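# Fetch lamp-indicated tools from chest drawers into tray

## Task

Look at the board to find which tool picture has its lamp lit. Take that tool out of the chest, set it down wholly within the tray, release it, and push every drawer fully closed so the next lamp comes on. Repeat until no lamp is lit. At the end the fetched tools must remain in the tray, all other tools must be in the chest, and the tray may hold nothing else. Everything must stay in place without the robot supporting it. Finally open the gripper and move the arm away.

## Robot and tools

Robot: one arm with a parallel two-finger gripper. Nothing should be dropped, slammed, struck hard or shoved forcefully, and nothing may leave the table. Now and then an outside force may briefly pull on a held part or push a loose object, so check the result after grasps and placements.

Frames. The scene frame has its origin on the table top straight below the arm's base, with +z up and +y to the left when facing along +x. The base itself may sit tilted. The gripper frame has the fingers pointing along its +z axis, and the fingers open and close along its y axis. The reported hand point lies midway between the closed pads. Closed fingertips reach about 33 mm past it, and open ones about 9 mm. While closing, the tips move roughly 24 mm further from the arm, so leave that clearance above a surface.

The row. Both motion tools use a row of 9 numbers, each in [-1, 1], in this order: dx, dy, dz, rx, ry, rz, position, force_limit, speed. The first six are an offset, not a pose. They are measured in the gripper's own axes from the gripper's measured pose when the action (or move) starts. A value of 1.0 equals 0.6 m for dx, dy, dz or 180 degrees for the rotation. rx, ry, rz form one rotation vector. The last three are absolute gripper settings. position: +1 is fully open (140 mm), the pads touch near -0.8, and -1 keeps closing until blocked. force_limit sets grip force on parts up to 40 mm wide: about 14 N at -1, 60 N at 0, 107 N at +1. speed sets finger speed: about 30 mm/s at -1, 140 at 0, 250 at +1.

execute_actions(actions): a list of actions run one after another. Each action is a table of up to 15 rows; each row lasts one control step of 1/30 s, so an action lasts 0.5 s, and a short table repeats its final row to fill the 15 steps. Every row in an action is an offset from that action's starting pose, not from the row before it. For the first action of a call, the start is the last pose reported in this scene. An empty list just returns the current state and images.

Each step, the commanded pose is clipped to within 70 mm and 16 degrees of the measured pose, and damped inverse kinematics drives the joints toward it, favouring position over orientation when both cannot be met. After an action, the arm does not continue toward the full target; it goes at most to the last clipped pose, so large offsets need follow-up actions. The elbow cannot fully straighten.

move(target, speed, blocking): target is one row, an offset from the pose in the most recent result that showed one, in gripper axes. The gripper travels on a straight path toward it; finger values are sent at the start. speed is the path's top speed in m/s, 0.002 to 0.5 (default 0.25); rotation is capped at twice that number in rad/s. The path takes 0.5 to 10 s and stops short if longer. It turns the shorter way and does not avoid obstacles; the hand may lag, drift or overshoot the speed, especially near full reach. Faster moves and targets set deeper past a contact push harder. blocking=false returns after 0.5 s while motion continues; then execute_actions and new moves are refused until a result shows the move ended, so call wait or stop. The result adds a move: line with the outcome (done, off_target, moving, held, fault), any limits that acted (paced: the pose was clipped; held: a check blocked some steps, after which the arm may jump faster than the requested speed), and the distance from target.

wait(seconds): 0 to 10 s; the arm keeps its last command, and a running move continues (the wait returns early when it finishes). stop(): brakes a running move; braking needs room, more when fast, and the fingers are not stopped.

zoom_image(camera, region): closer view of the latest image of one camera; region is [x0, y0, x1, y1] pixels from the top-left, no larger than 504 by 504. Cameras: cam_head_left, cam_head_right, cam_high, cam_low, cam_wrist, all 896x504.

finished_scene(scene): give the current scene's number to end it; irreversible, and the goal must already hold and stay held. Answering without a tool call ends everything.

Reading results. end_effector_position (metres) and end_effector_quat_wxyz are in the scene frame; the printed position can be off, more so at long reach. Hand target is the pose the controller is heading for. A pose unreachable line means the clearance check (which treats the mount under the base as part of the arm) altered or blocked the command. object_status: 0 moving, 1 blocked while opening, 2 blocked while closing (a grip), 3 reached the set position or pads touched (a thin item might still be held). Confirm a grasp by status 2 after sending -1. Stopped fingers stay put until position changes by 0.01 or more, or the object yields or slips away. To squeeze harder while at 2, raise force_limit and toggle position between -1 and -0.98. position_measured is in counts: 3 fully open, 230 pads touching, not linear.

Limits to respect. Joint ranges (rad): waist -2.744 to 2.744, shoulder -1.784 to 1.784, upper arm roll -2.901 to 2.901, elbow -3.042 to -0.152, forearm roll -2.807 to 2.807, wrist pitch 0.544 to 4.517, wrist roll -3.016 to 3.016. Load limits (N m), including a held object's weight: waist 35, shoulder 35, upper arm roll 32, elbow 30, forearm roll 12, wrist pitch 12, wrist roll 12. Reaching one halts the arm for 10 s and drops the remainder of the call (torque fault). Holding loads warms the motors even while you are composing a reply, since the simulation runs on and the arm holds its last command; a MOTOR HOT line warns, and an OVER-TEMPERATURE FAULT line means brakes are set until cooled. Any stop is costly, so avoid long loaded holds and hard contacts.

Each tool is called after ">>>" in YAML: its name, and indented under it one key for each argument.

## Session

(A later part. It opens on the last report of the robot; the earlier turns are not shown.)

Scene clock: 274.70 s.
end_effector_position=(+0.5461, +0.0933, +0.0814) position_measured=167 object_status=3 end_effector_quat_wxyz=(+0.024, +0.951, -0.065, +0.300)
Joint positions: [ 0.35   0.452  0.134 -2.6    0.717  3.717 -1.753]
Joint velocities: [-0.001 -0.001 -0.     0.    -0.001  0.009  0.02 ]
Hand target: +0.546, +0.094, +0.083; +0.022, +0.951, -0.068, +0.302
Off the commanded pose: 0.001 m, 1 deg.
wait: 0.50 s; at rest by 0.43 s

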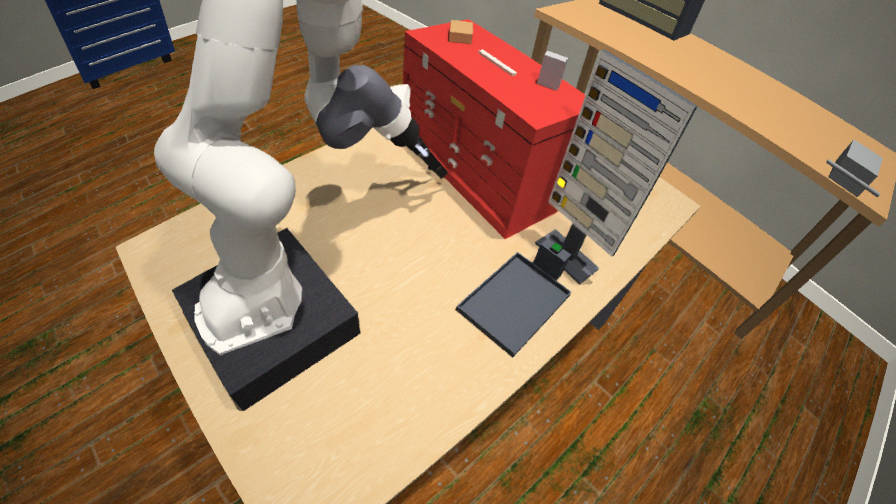

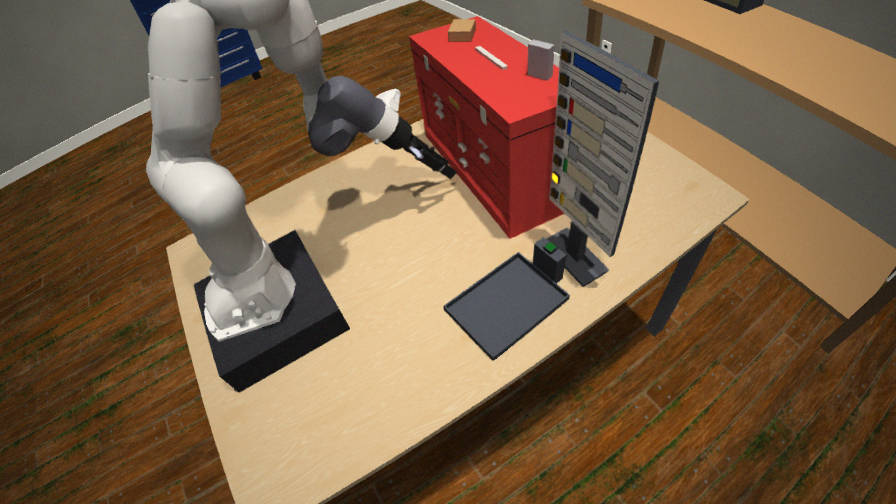

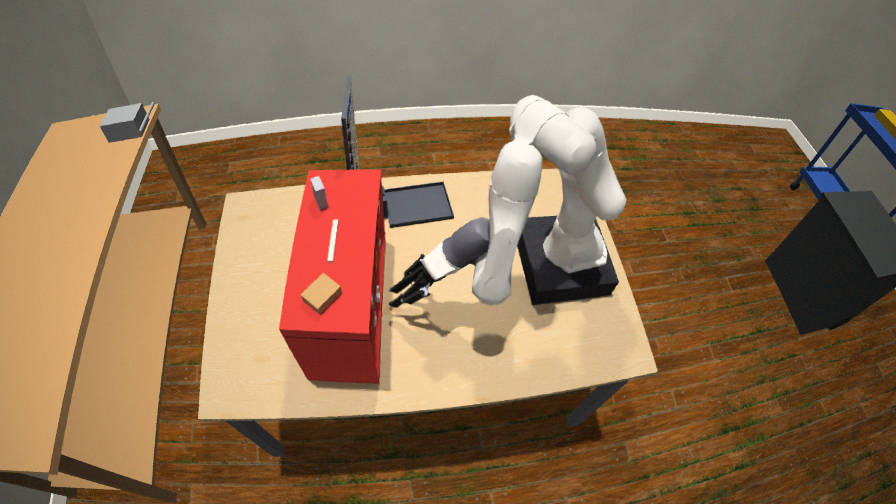

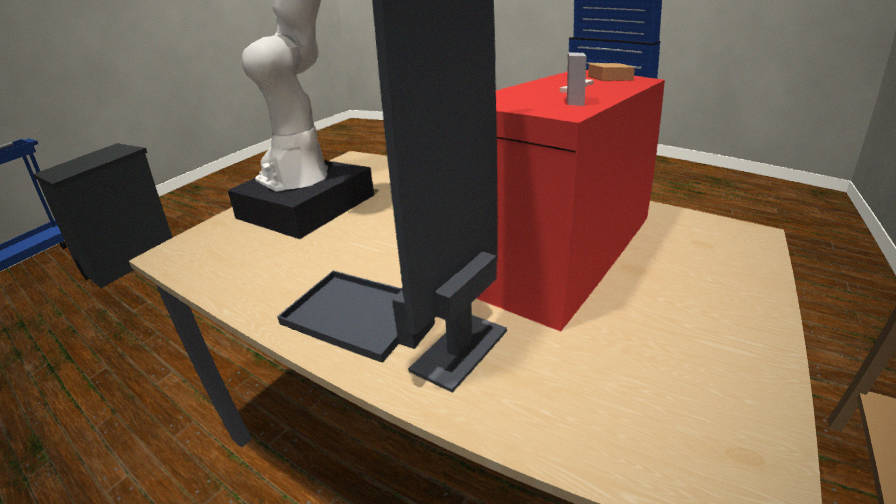

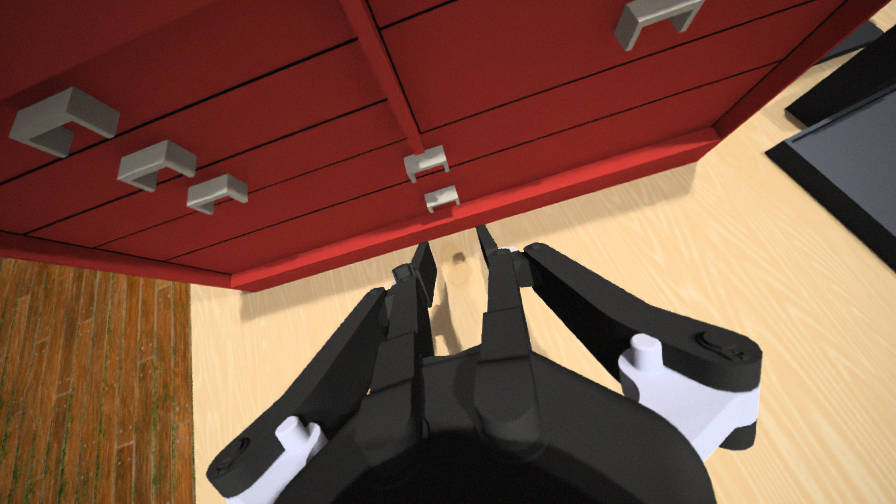

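>>> move:
  target: [0.0796,-0.204,-0.1126,0,0.0833,0,-0.3,0,0]
  speed: 0.2

Scene clock: 287.07 s.
end_effector_position=(+0.5631, +0.2134, +0.1650) position_measured=167 object_status=3 end_effector_quat_wxyz=(+0.030, +0.903, -0.067, +0.423)
Joint positions: [ 0.745  0.484  0.098 -2.422  1.131  3.935 -1.866]
Joint velocities: [ 0.014  0.001 -0.01   0.004  0.016  0.001 -0.039]
Hand target: +0.563, +0.213, +0.165; +0.035, +0.903, -0.061, +0.423
Off the commanded pose: 0.002 m, 1 deg.
move: done

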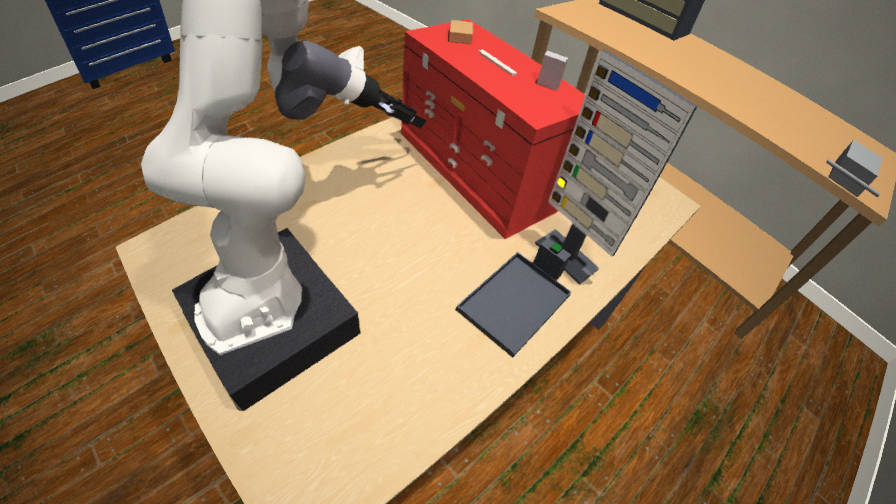

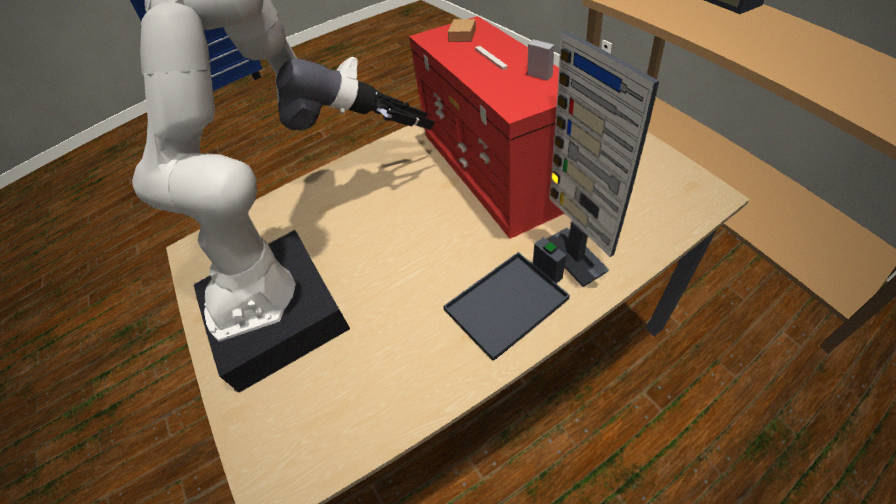

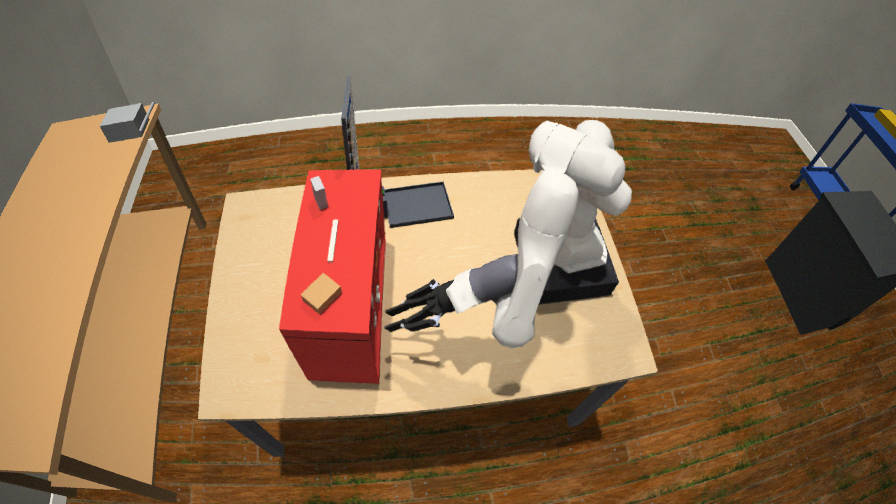

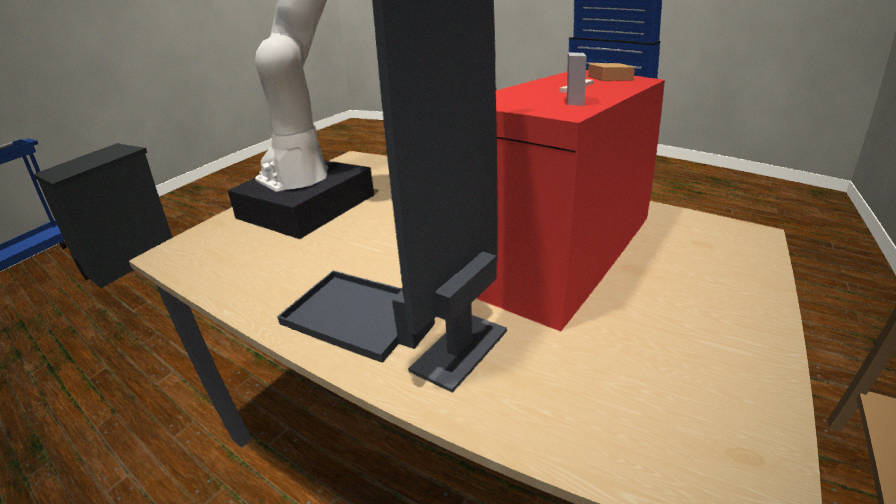

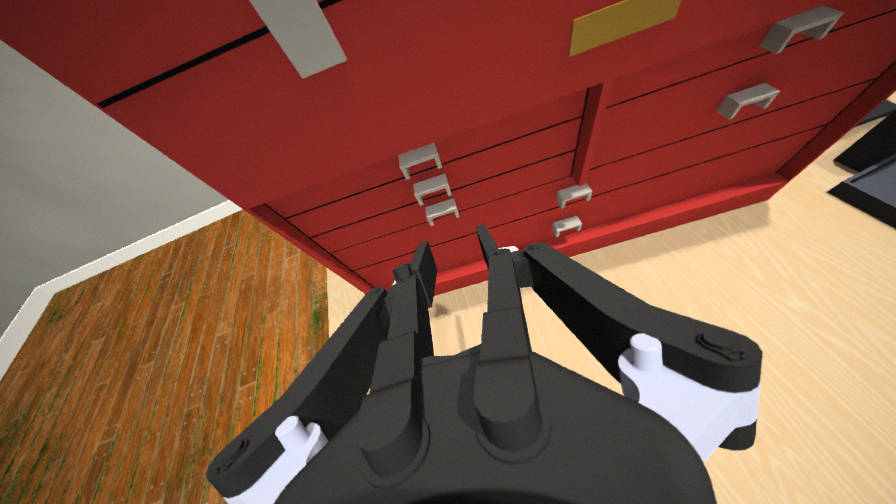

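>>> zoom_image:
  camera: "cam_wrist"
  region: [380, 130, 520, 270]

Region (380, 130, 520, 270) of cam_wrist's 896x504 image, scaled by 3.600, with more detail than that image has.

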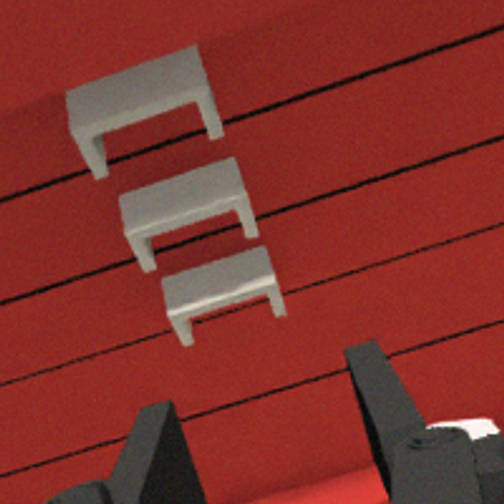

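>>> move:
  target: [0.0214,-0.0083,0.0255,0,0,0,-0.3,0,0]
  speed: 0.04

>>> zoom_image:
  camera: "cam_wrist"
  region: [380, 150, 520, 290]

Scene clock: 303.10 s.
end_effector_position=(+0.5832, +0.2167, +0.1663) position_measured=167 object_status=3 end_effector_quat_wxyz=(+0.028, +0.903, -0.069, +0.424)
Joint positions: [ 0.74   0.507  0.078 -2.362  1.134  3.91  -1.897]
Joint velocities: [ 0.     0.002 -0.004  0.005  0.004 -0.013 -0.017]
Hand target: +0.583, +0.215, +0.165; +0.030, +0.903, -0.067, +0.422
Off the commanded pose: 0.002 m, 0 deg.
move: done

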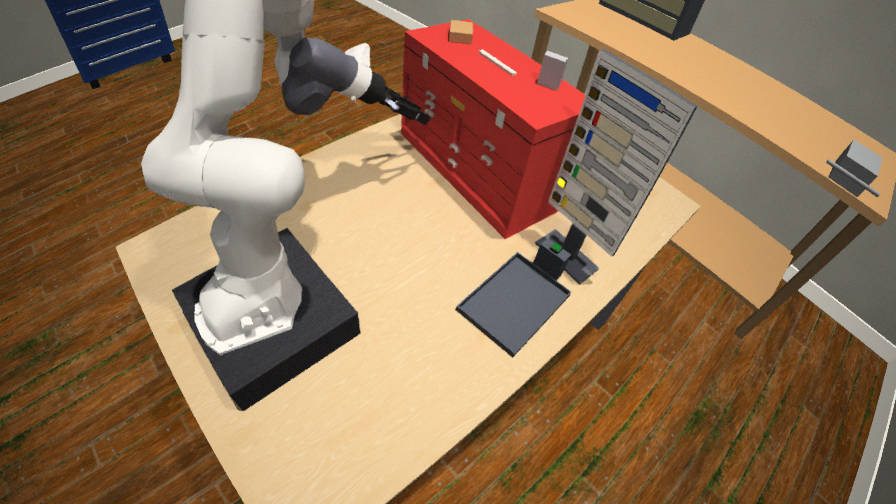

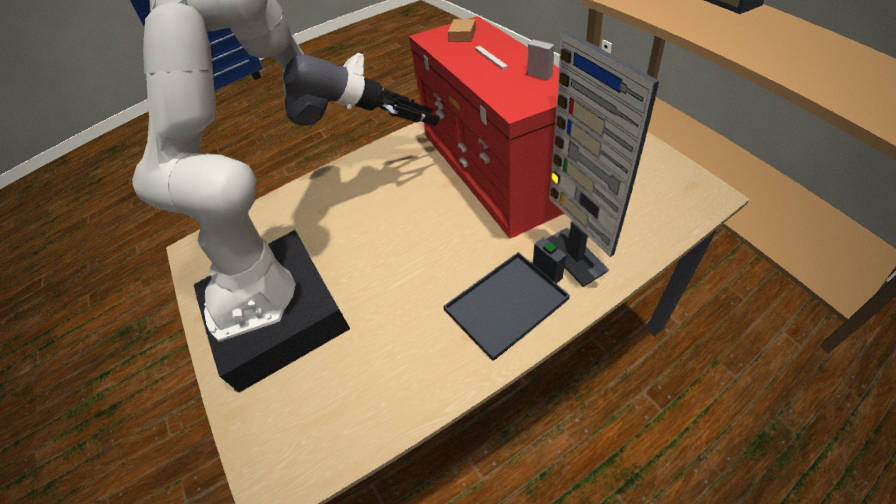

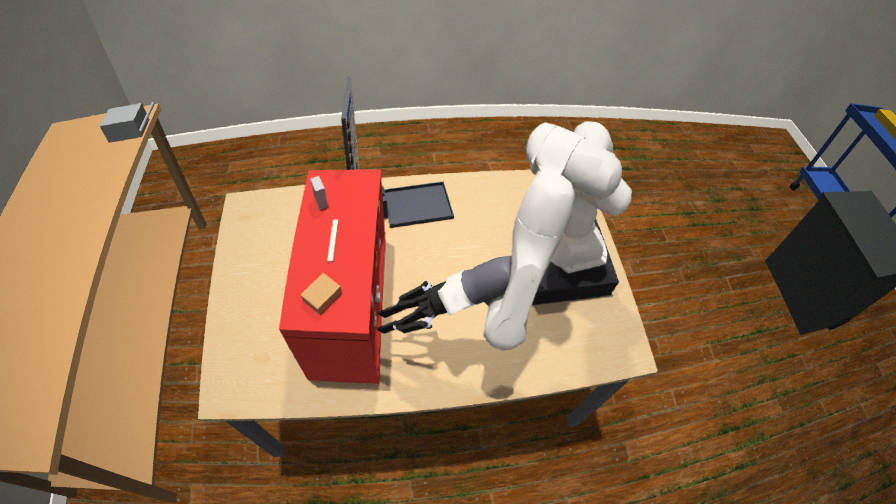

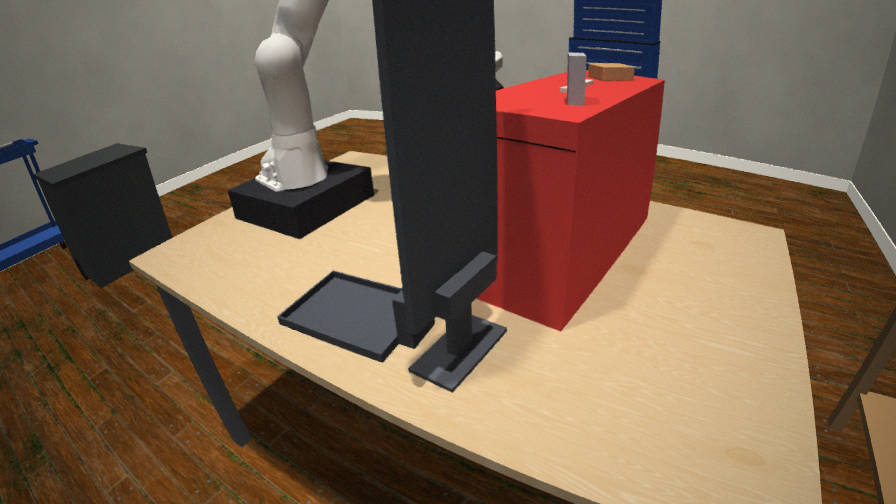

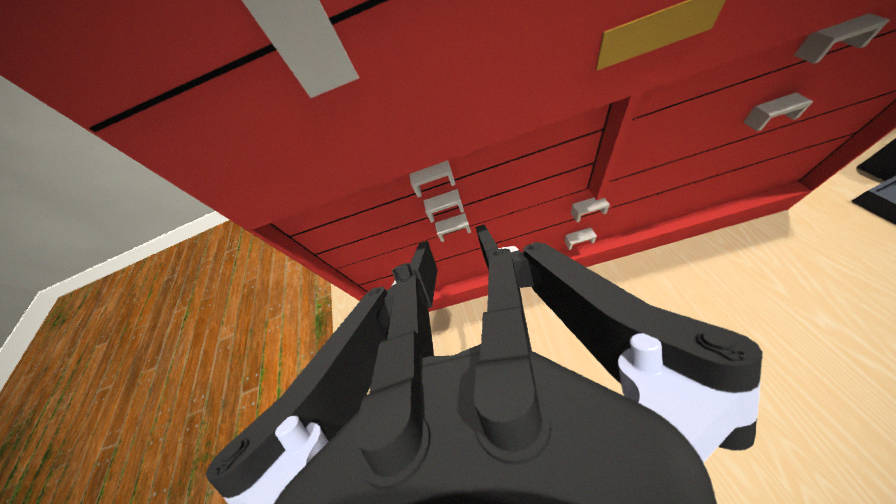

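Region (380, 150, 520, 290) of cam_wrist's 896x504 image, scaled by 3.600, with more detail than that image has.

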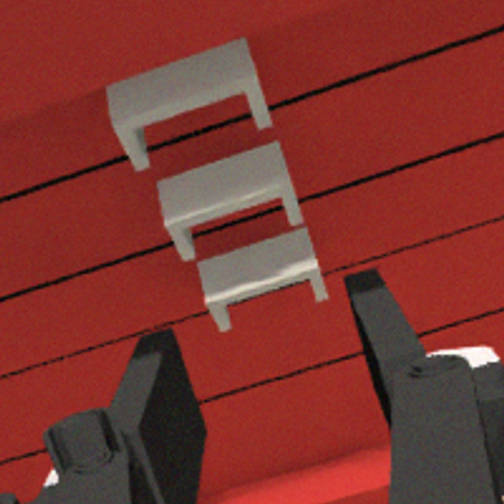

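>>> move:
  target: [0.0114,0.0025,0.0188,0,0,0,-0.3,0,0]
  speed: 0.025

>>> zoom_image:
  camera: "cam_wrist"
  region: [380, 170, 520, 310]

Scene clock: 308.00 s.
end_effector_position=(+0.5947, +0.2143, +0.1650) position_measured=167 object_status=3 end_effector_quat_wxyz=(+0.028, +0.902, -0.070, +0.425)
Joint positions: [ 0.727  0.522  0.068 -2.337  1.119  3.897 -1.902]
Joint velocities: [-0.001  0.003  0.     0.002 -0.004 -0.004  0.   ]
Hand target: +0.596, +0.213, +0.164; +0.028, +0.903, -0.069, +0.424
Off the commanded pose: 0.002 m, 0 deg.
move: done

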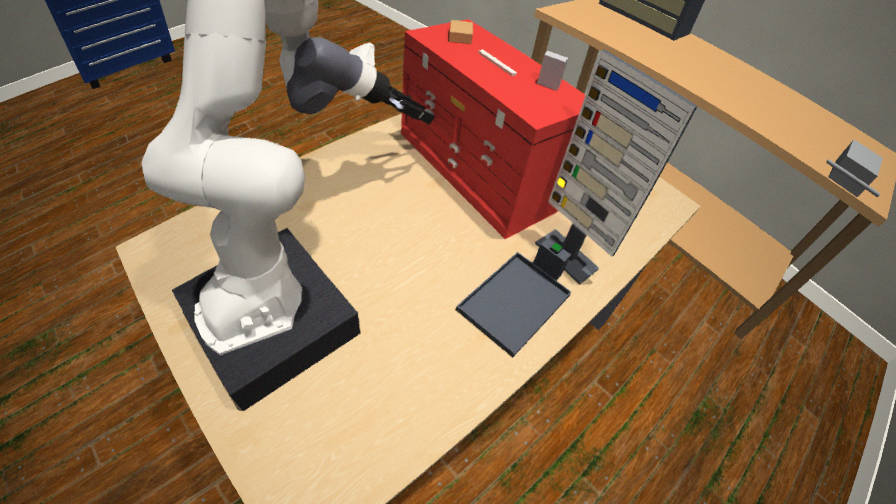

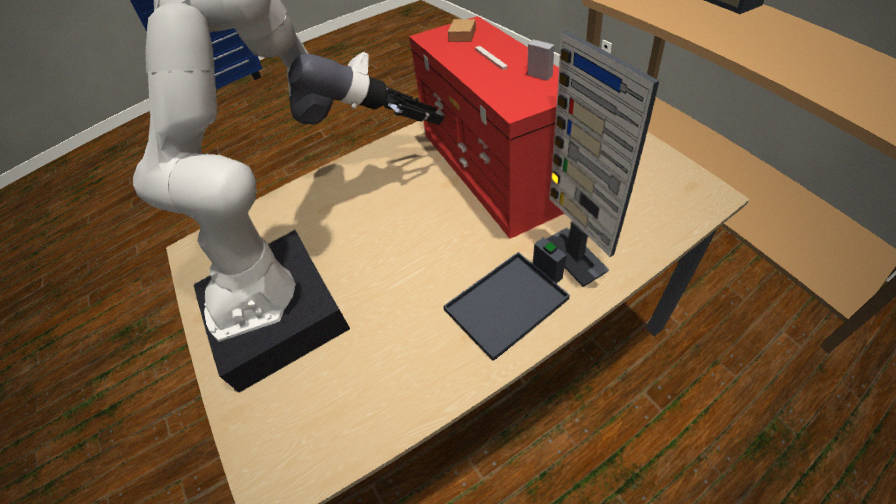

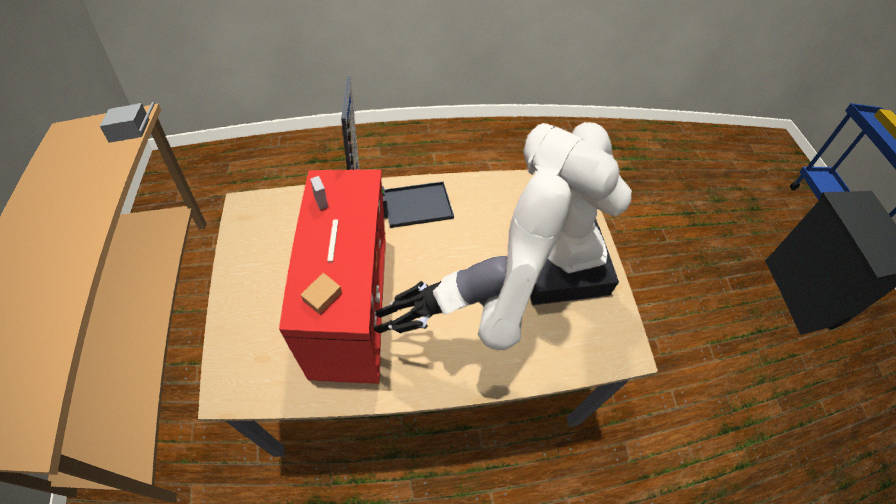

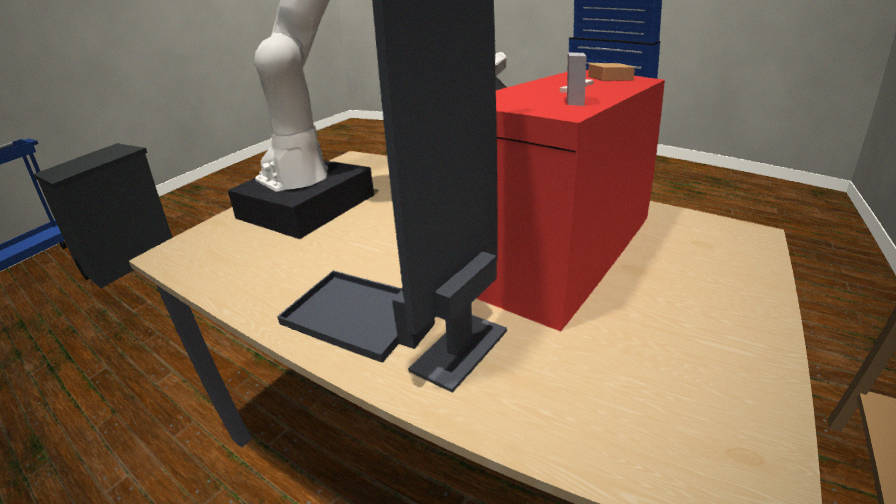

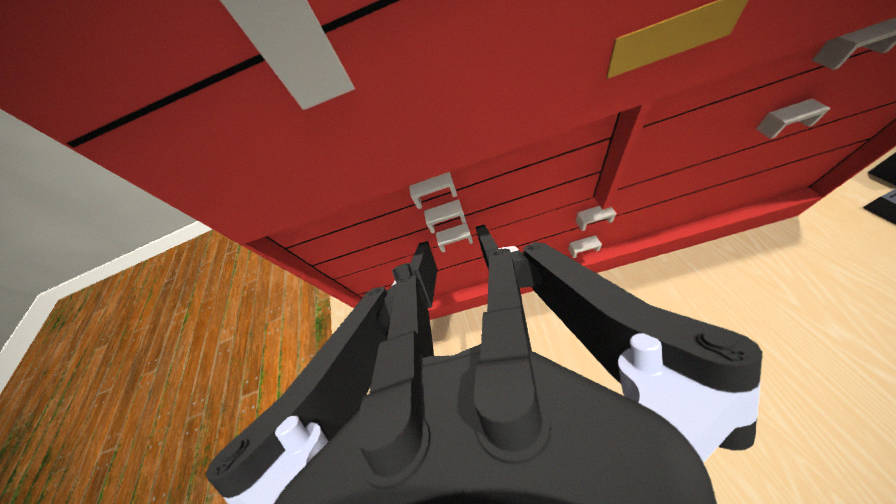

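Region (380, 170, 520, 310) of cam_wrist's 896x504 image, scaled by 3.600, with more detail than that image has.

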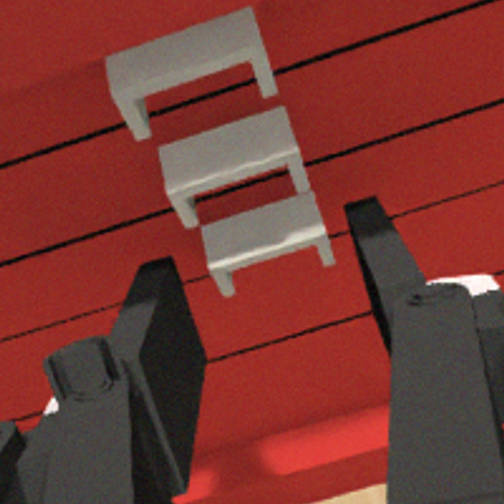

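>>> execute_actions:
  actions:
    - [[0.002,0.0015,0.0025,0,0,0,-0.3,0,-0.3],[0.0025,0.0017,0.003,0,0,0,-0.3,0,-0.3],[0.0032,0.0017,0.0038,0,0,0,-0.3,0,-0.3],[0.0032,0.0017,0.0038,0,0,0,-0.3,0,-0.3],[0.0032,0.0017,0.0038,0,0,0,-0.3,0,-0.3],[0.0032,0.0017,0.0038,0,0,0,-1,0,-0.3]]

>>> wait:
  seconds: 0.3

Scene clock: 311.87 s.
end_effector_position=(+0.5965, +0.2128, +0.1655) position_measured=193 object_status=0 end_effector_quat_wxyz=(+0.028, +0.902, -0.071, +0.425)
Joint positions: [ 0.724  0.522  0.066 -2.335  1.117  3.896 -1.902]
Joint velocities: [-0.     0.    -0.001 -0.    -0.002  0.    -0.001]
Hand target: +0.598, +0.213, +0.165; +0.028, +0.902, -0.070, +0.425
Off the commanded pose: 0.001 m, 0 deg.

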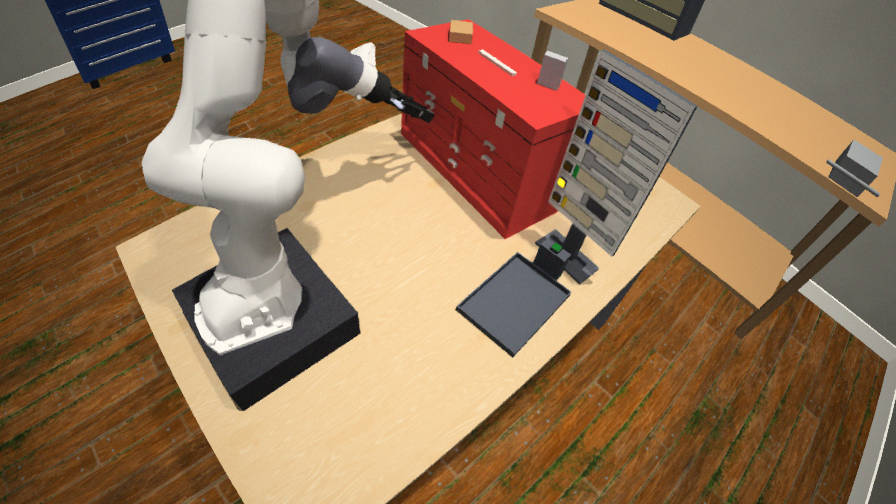

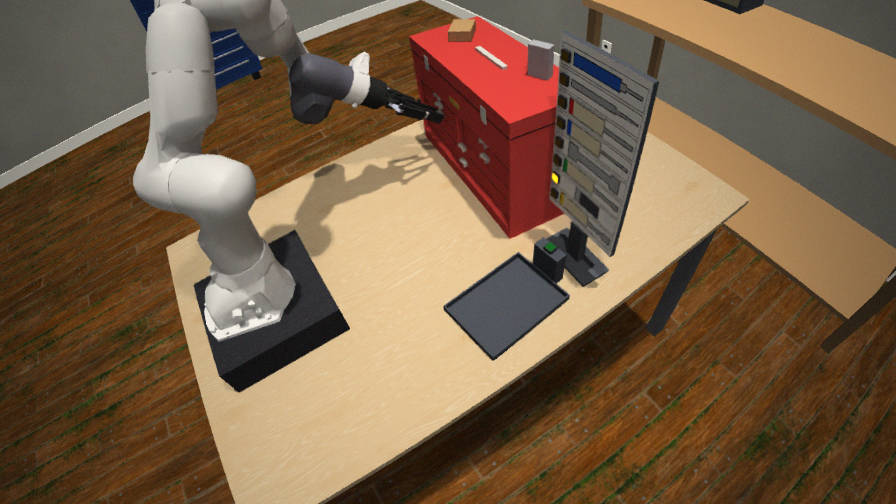

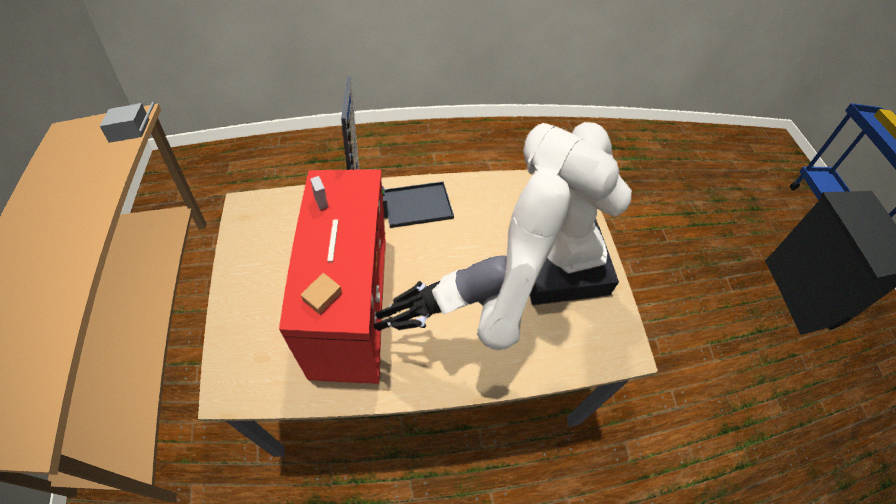

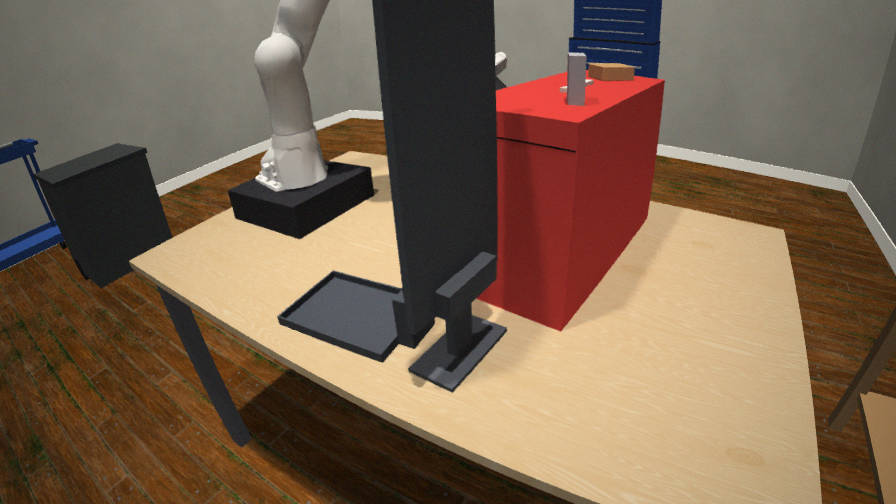

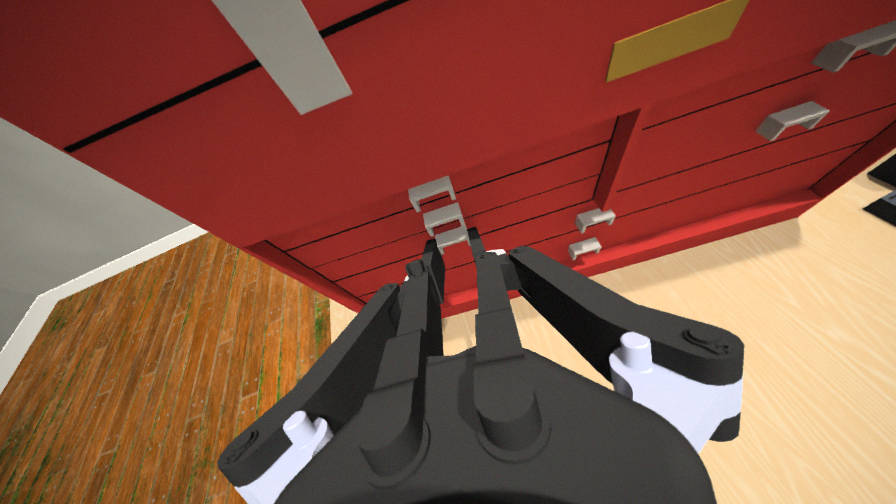

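Scene clock: 312.17 s.
end_effector_position=(+0.5965, +0.2128, +0.1655) position_measured=193 object_status=2 end_effector_quat_wxyz=(+0.028, +0.902, -0.071, +0.425)
Joint positions: [ 0.724  0.522  0.066 -2.335  1.117  3.896 -1.902]
Joint velocities: [-0.     0.001  0.001  0.001  0.001 -0.    -0.001]
Hand target: +0.598, +0.213, +0.165; +0.028, +0.902, -0.070, +0.425
Off the commanded pose: 0.001 m, 0 deg.
wait: 0.30 s; at rest by 0.17 s

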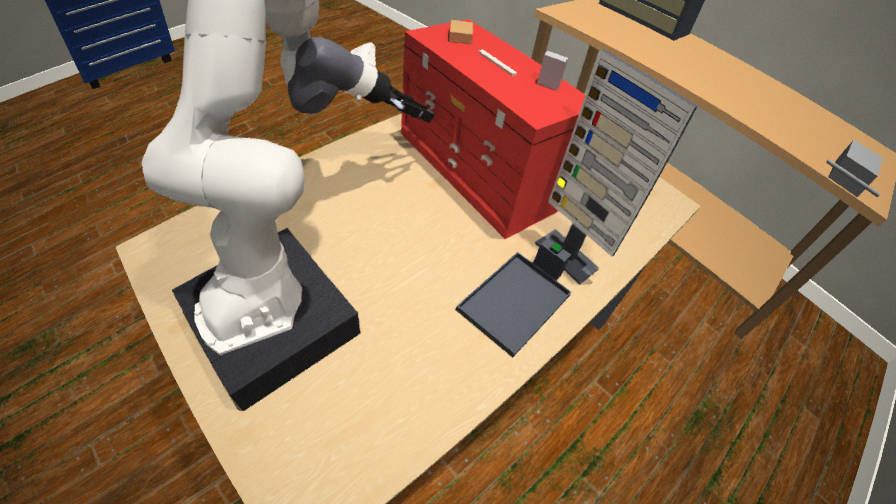

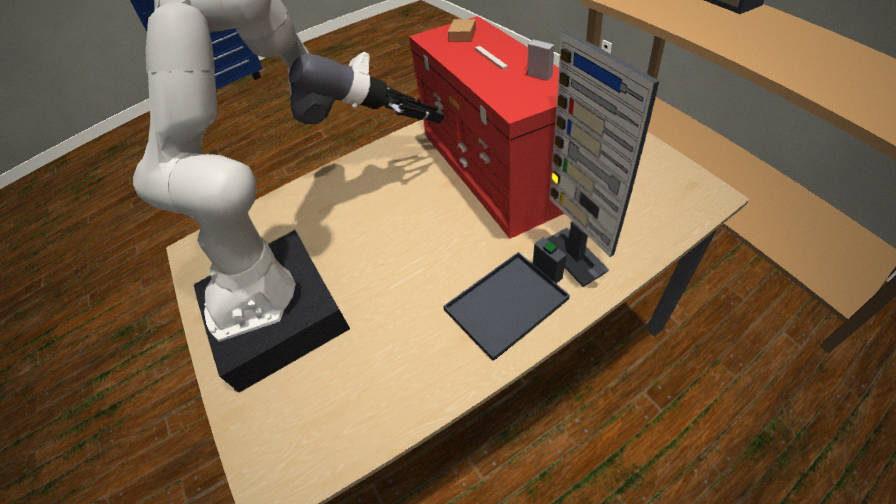

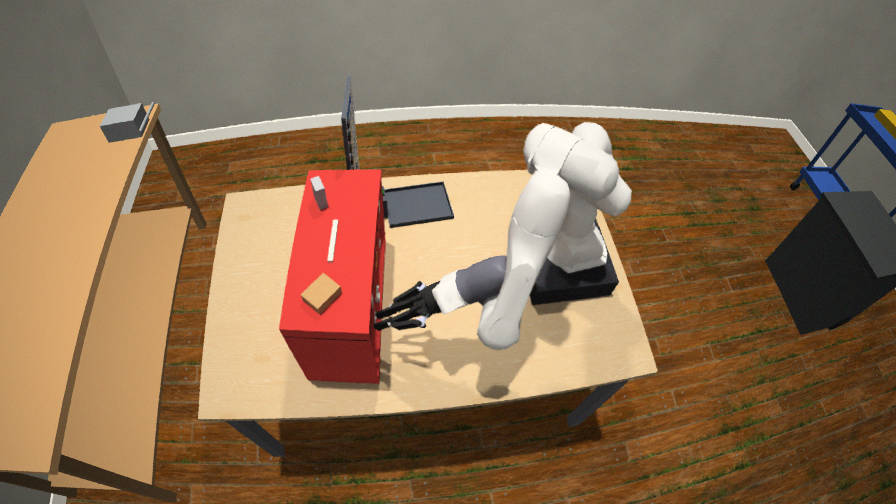

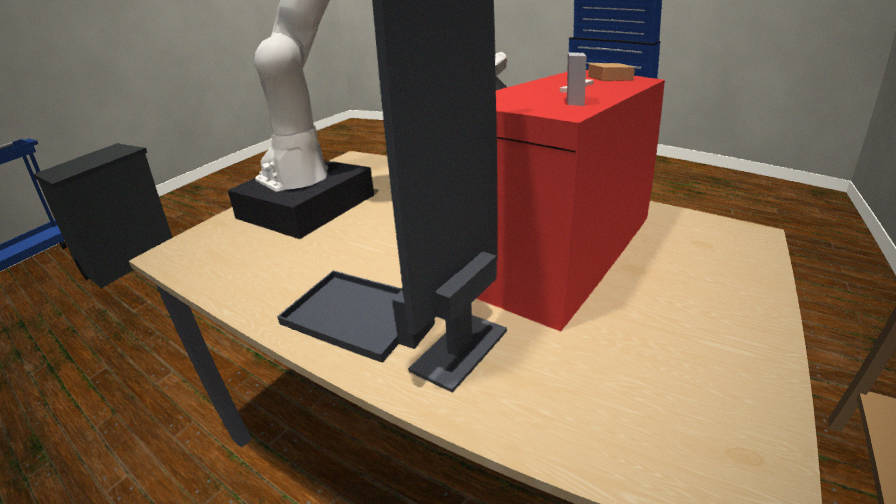

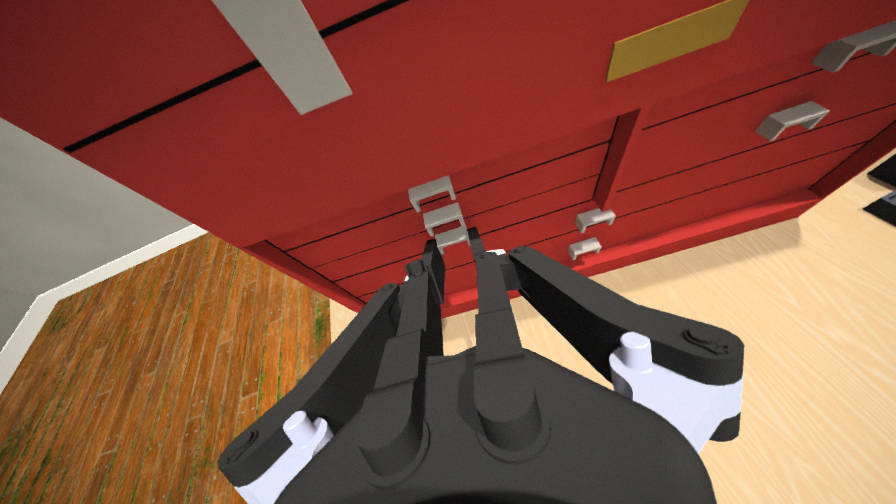

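>>> move:
  target: [-0.1274,0.0026,-0.1541,0,0,0,-1,0,-0.3]
  speed: 0.09

Scene clock: 317.80 s.
end_effector_position=(+0.4800, +0.2283, +0.1671) position_measured=193 object_status=2 end_effector_quat_wxyz=(+0.029, +0.902, -0.067, +0.426)
Joint positions: [ 0.827  0.431  0.204 -2.577  1.233  4.049 -1.765]
Joint velocities: [-0.001 -0.001  0.006 -0.003  0.002  0.006  0.02 ]
Hand target: +0.478, +0.229, +0.168; +0.028, +0.901, -0.070, +0.426
Off the commanded pose: 0.003 m, 0 deg.
move: done

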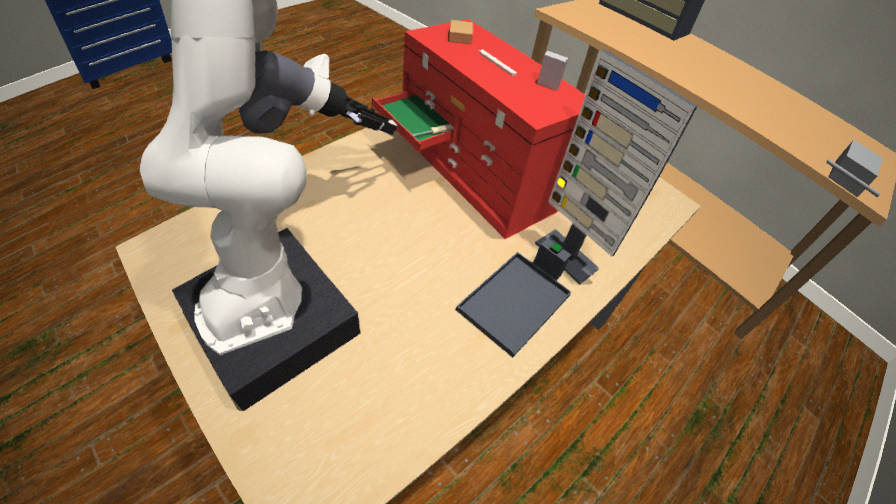

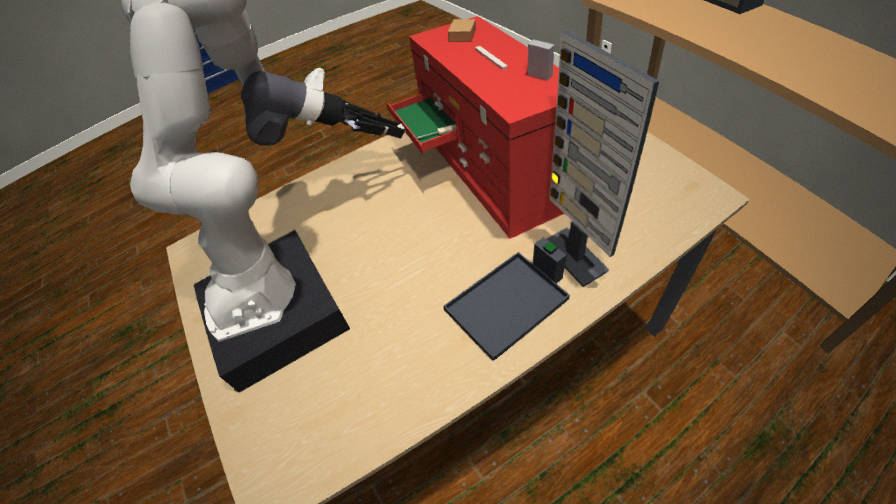

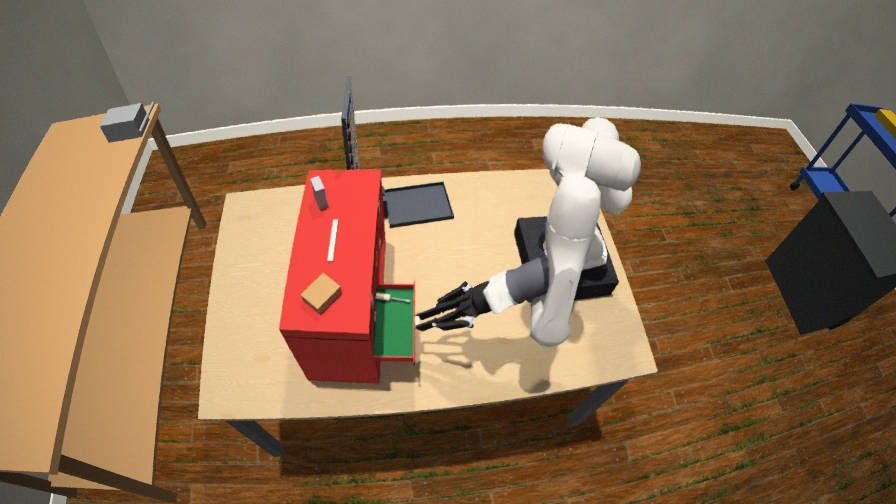

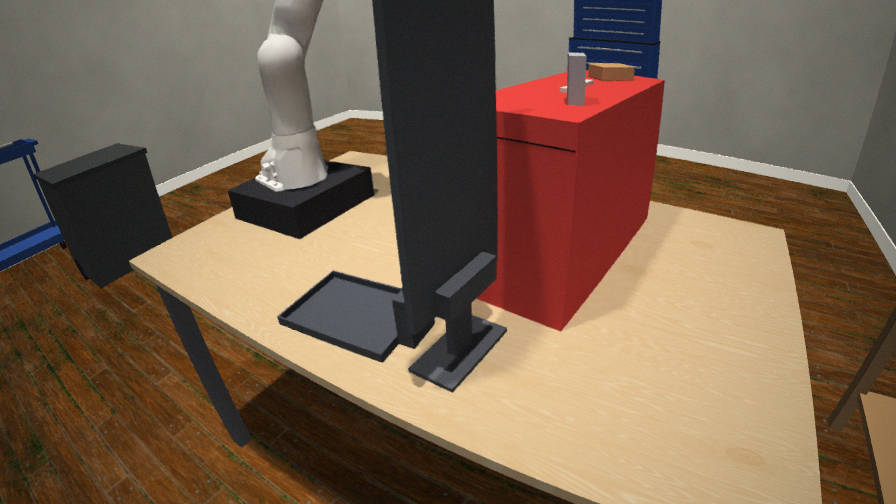

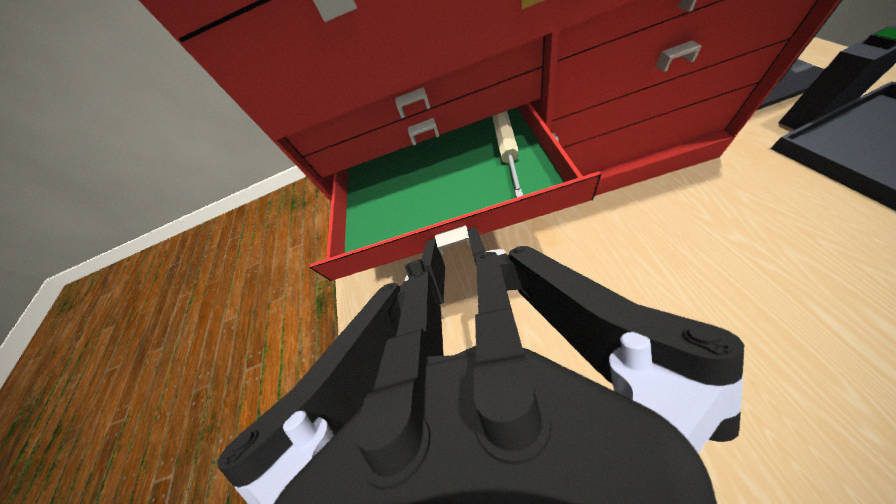

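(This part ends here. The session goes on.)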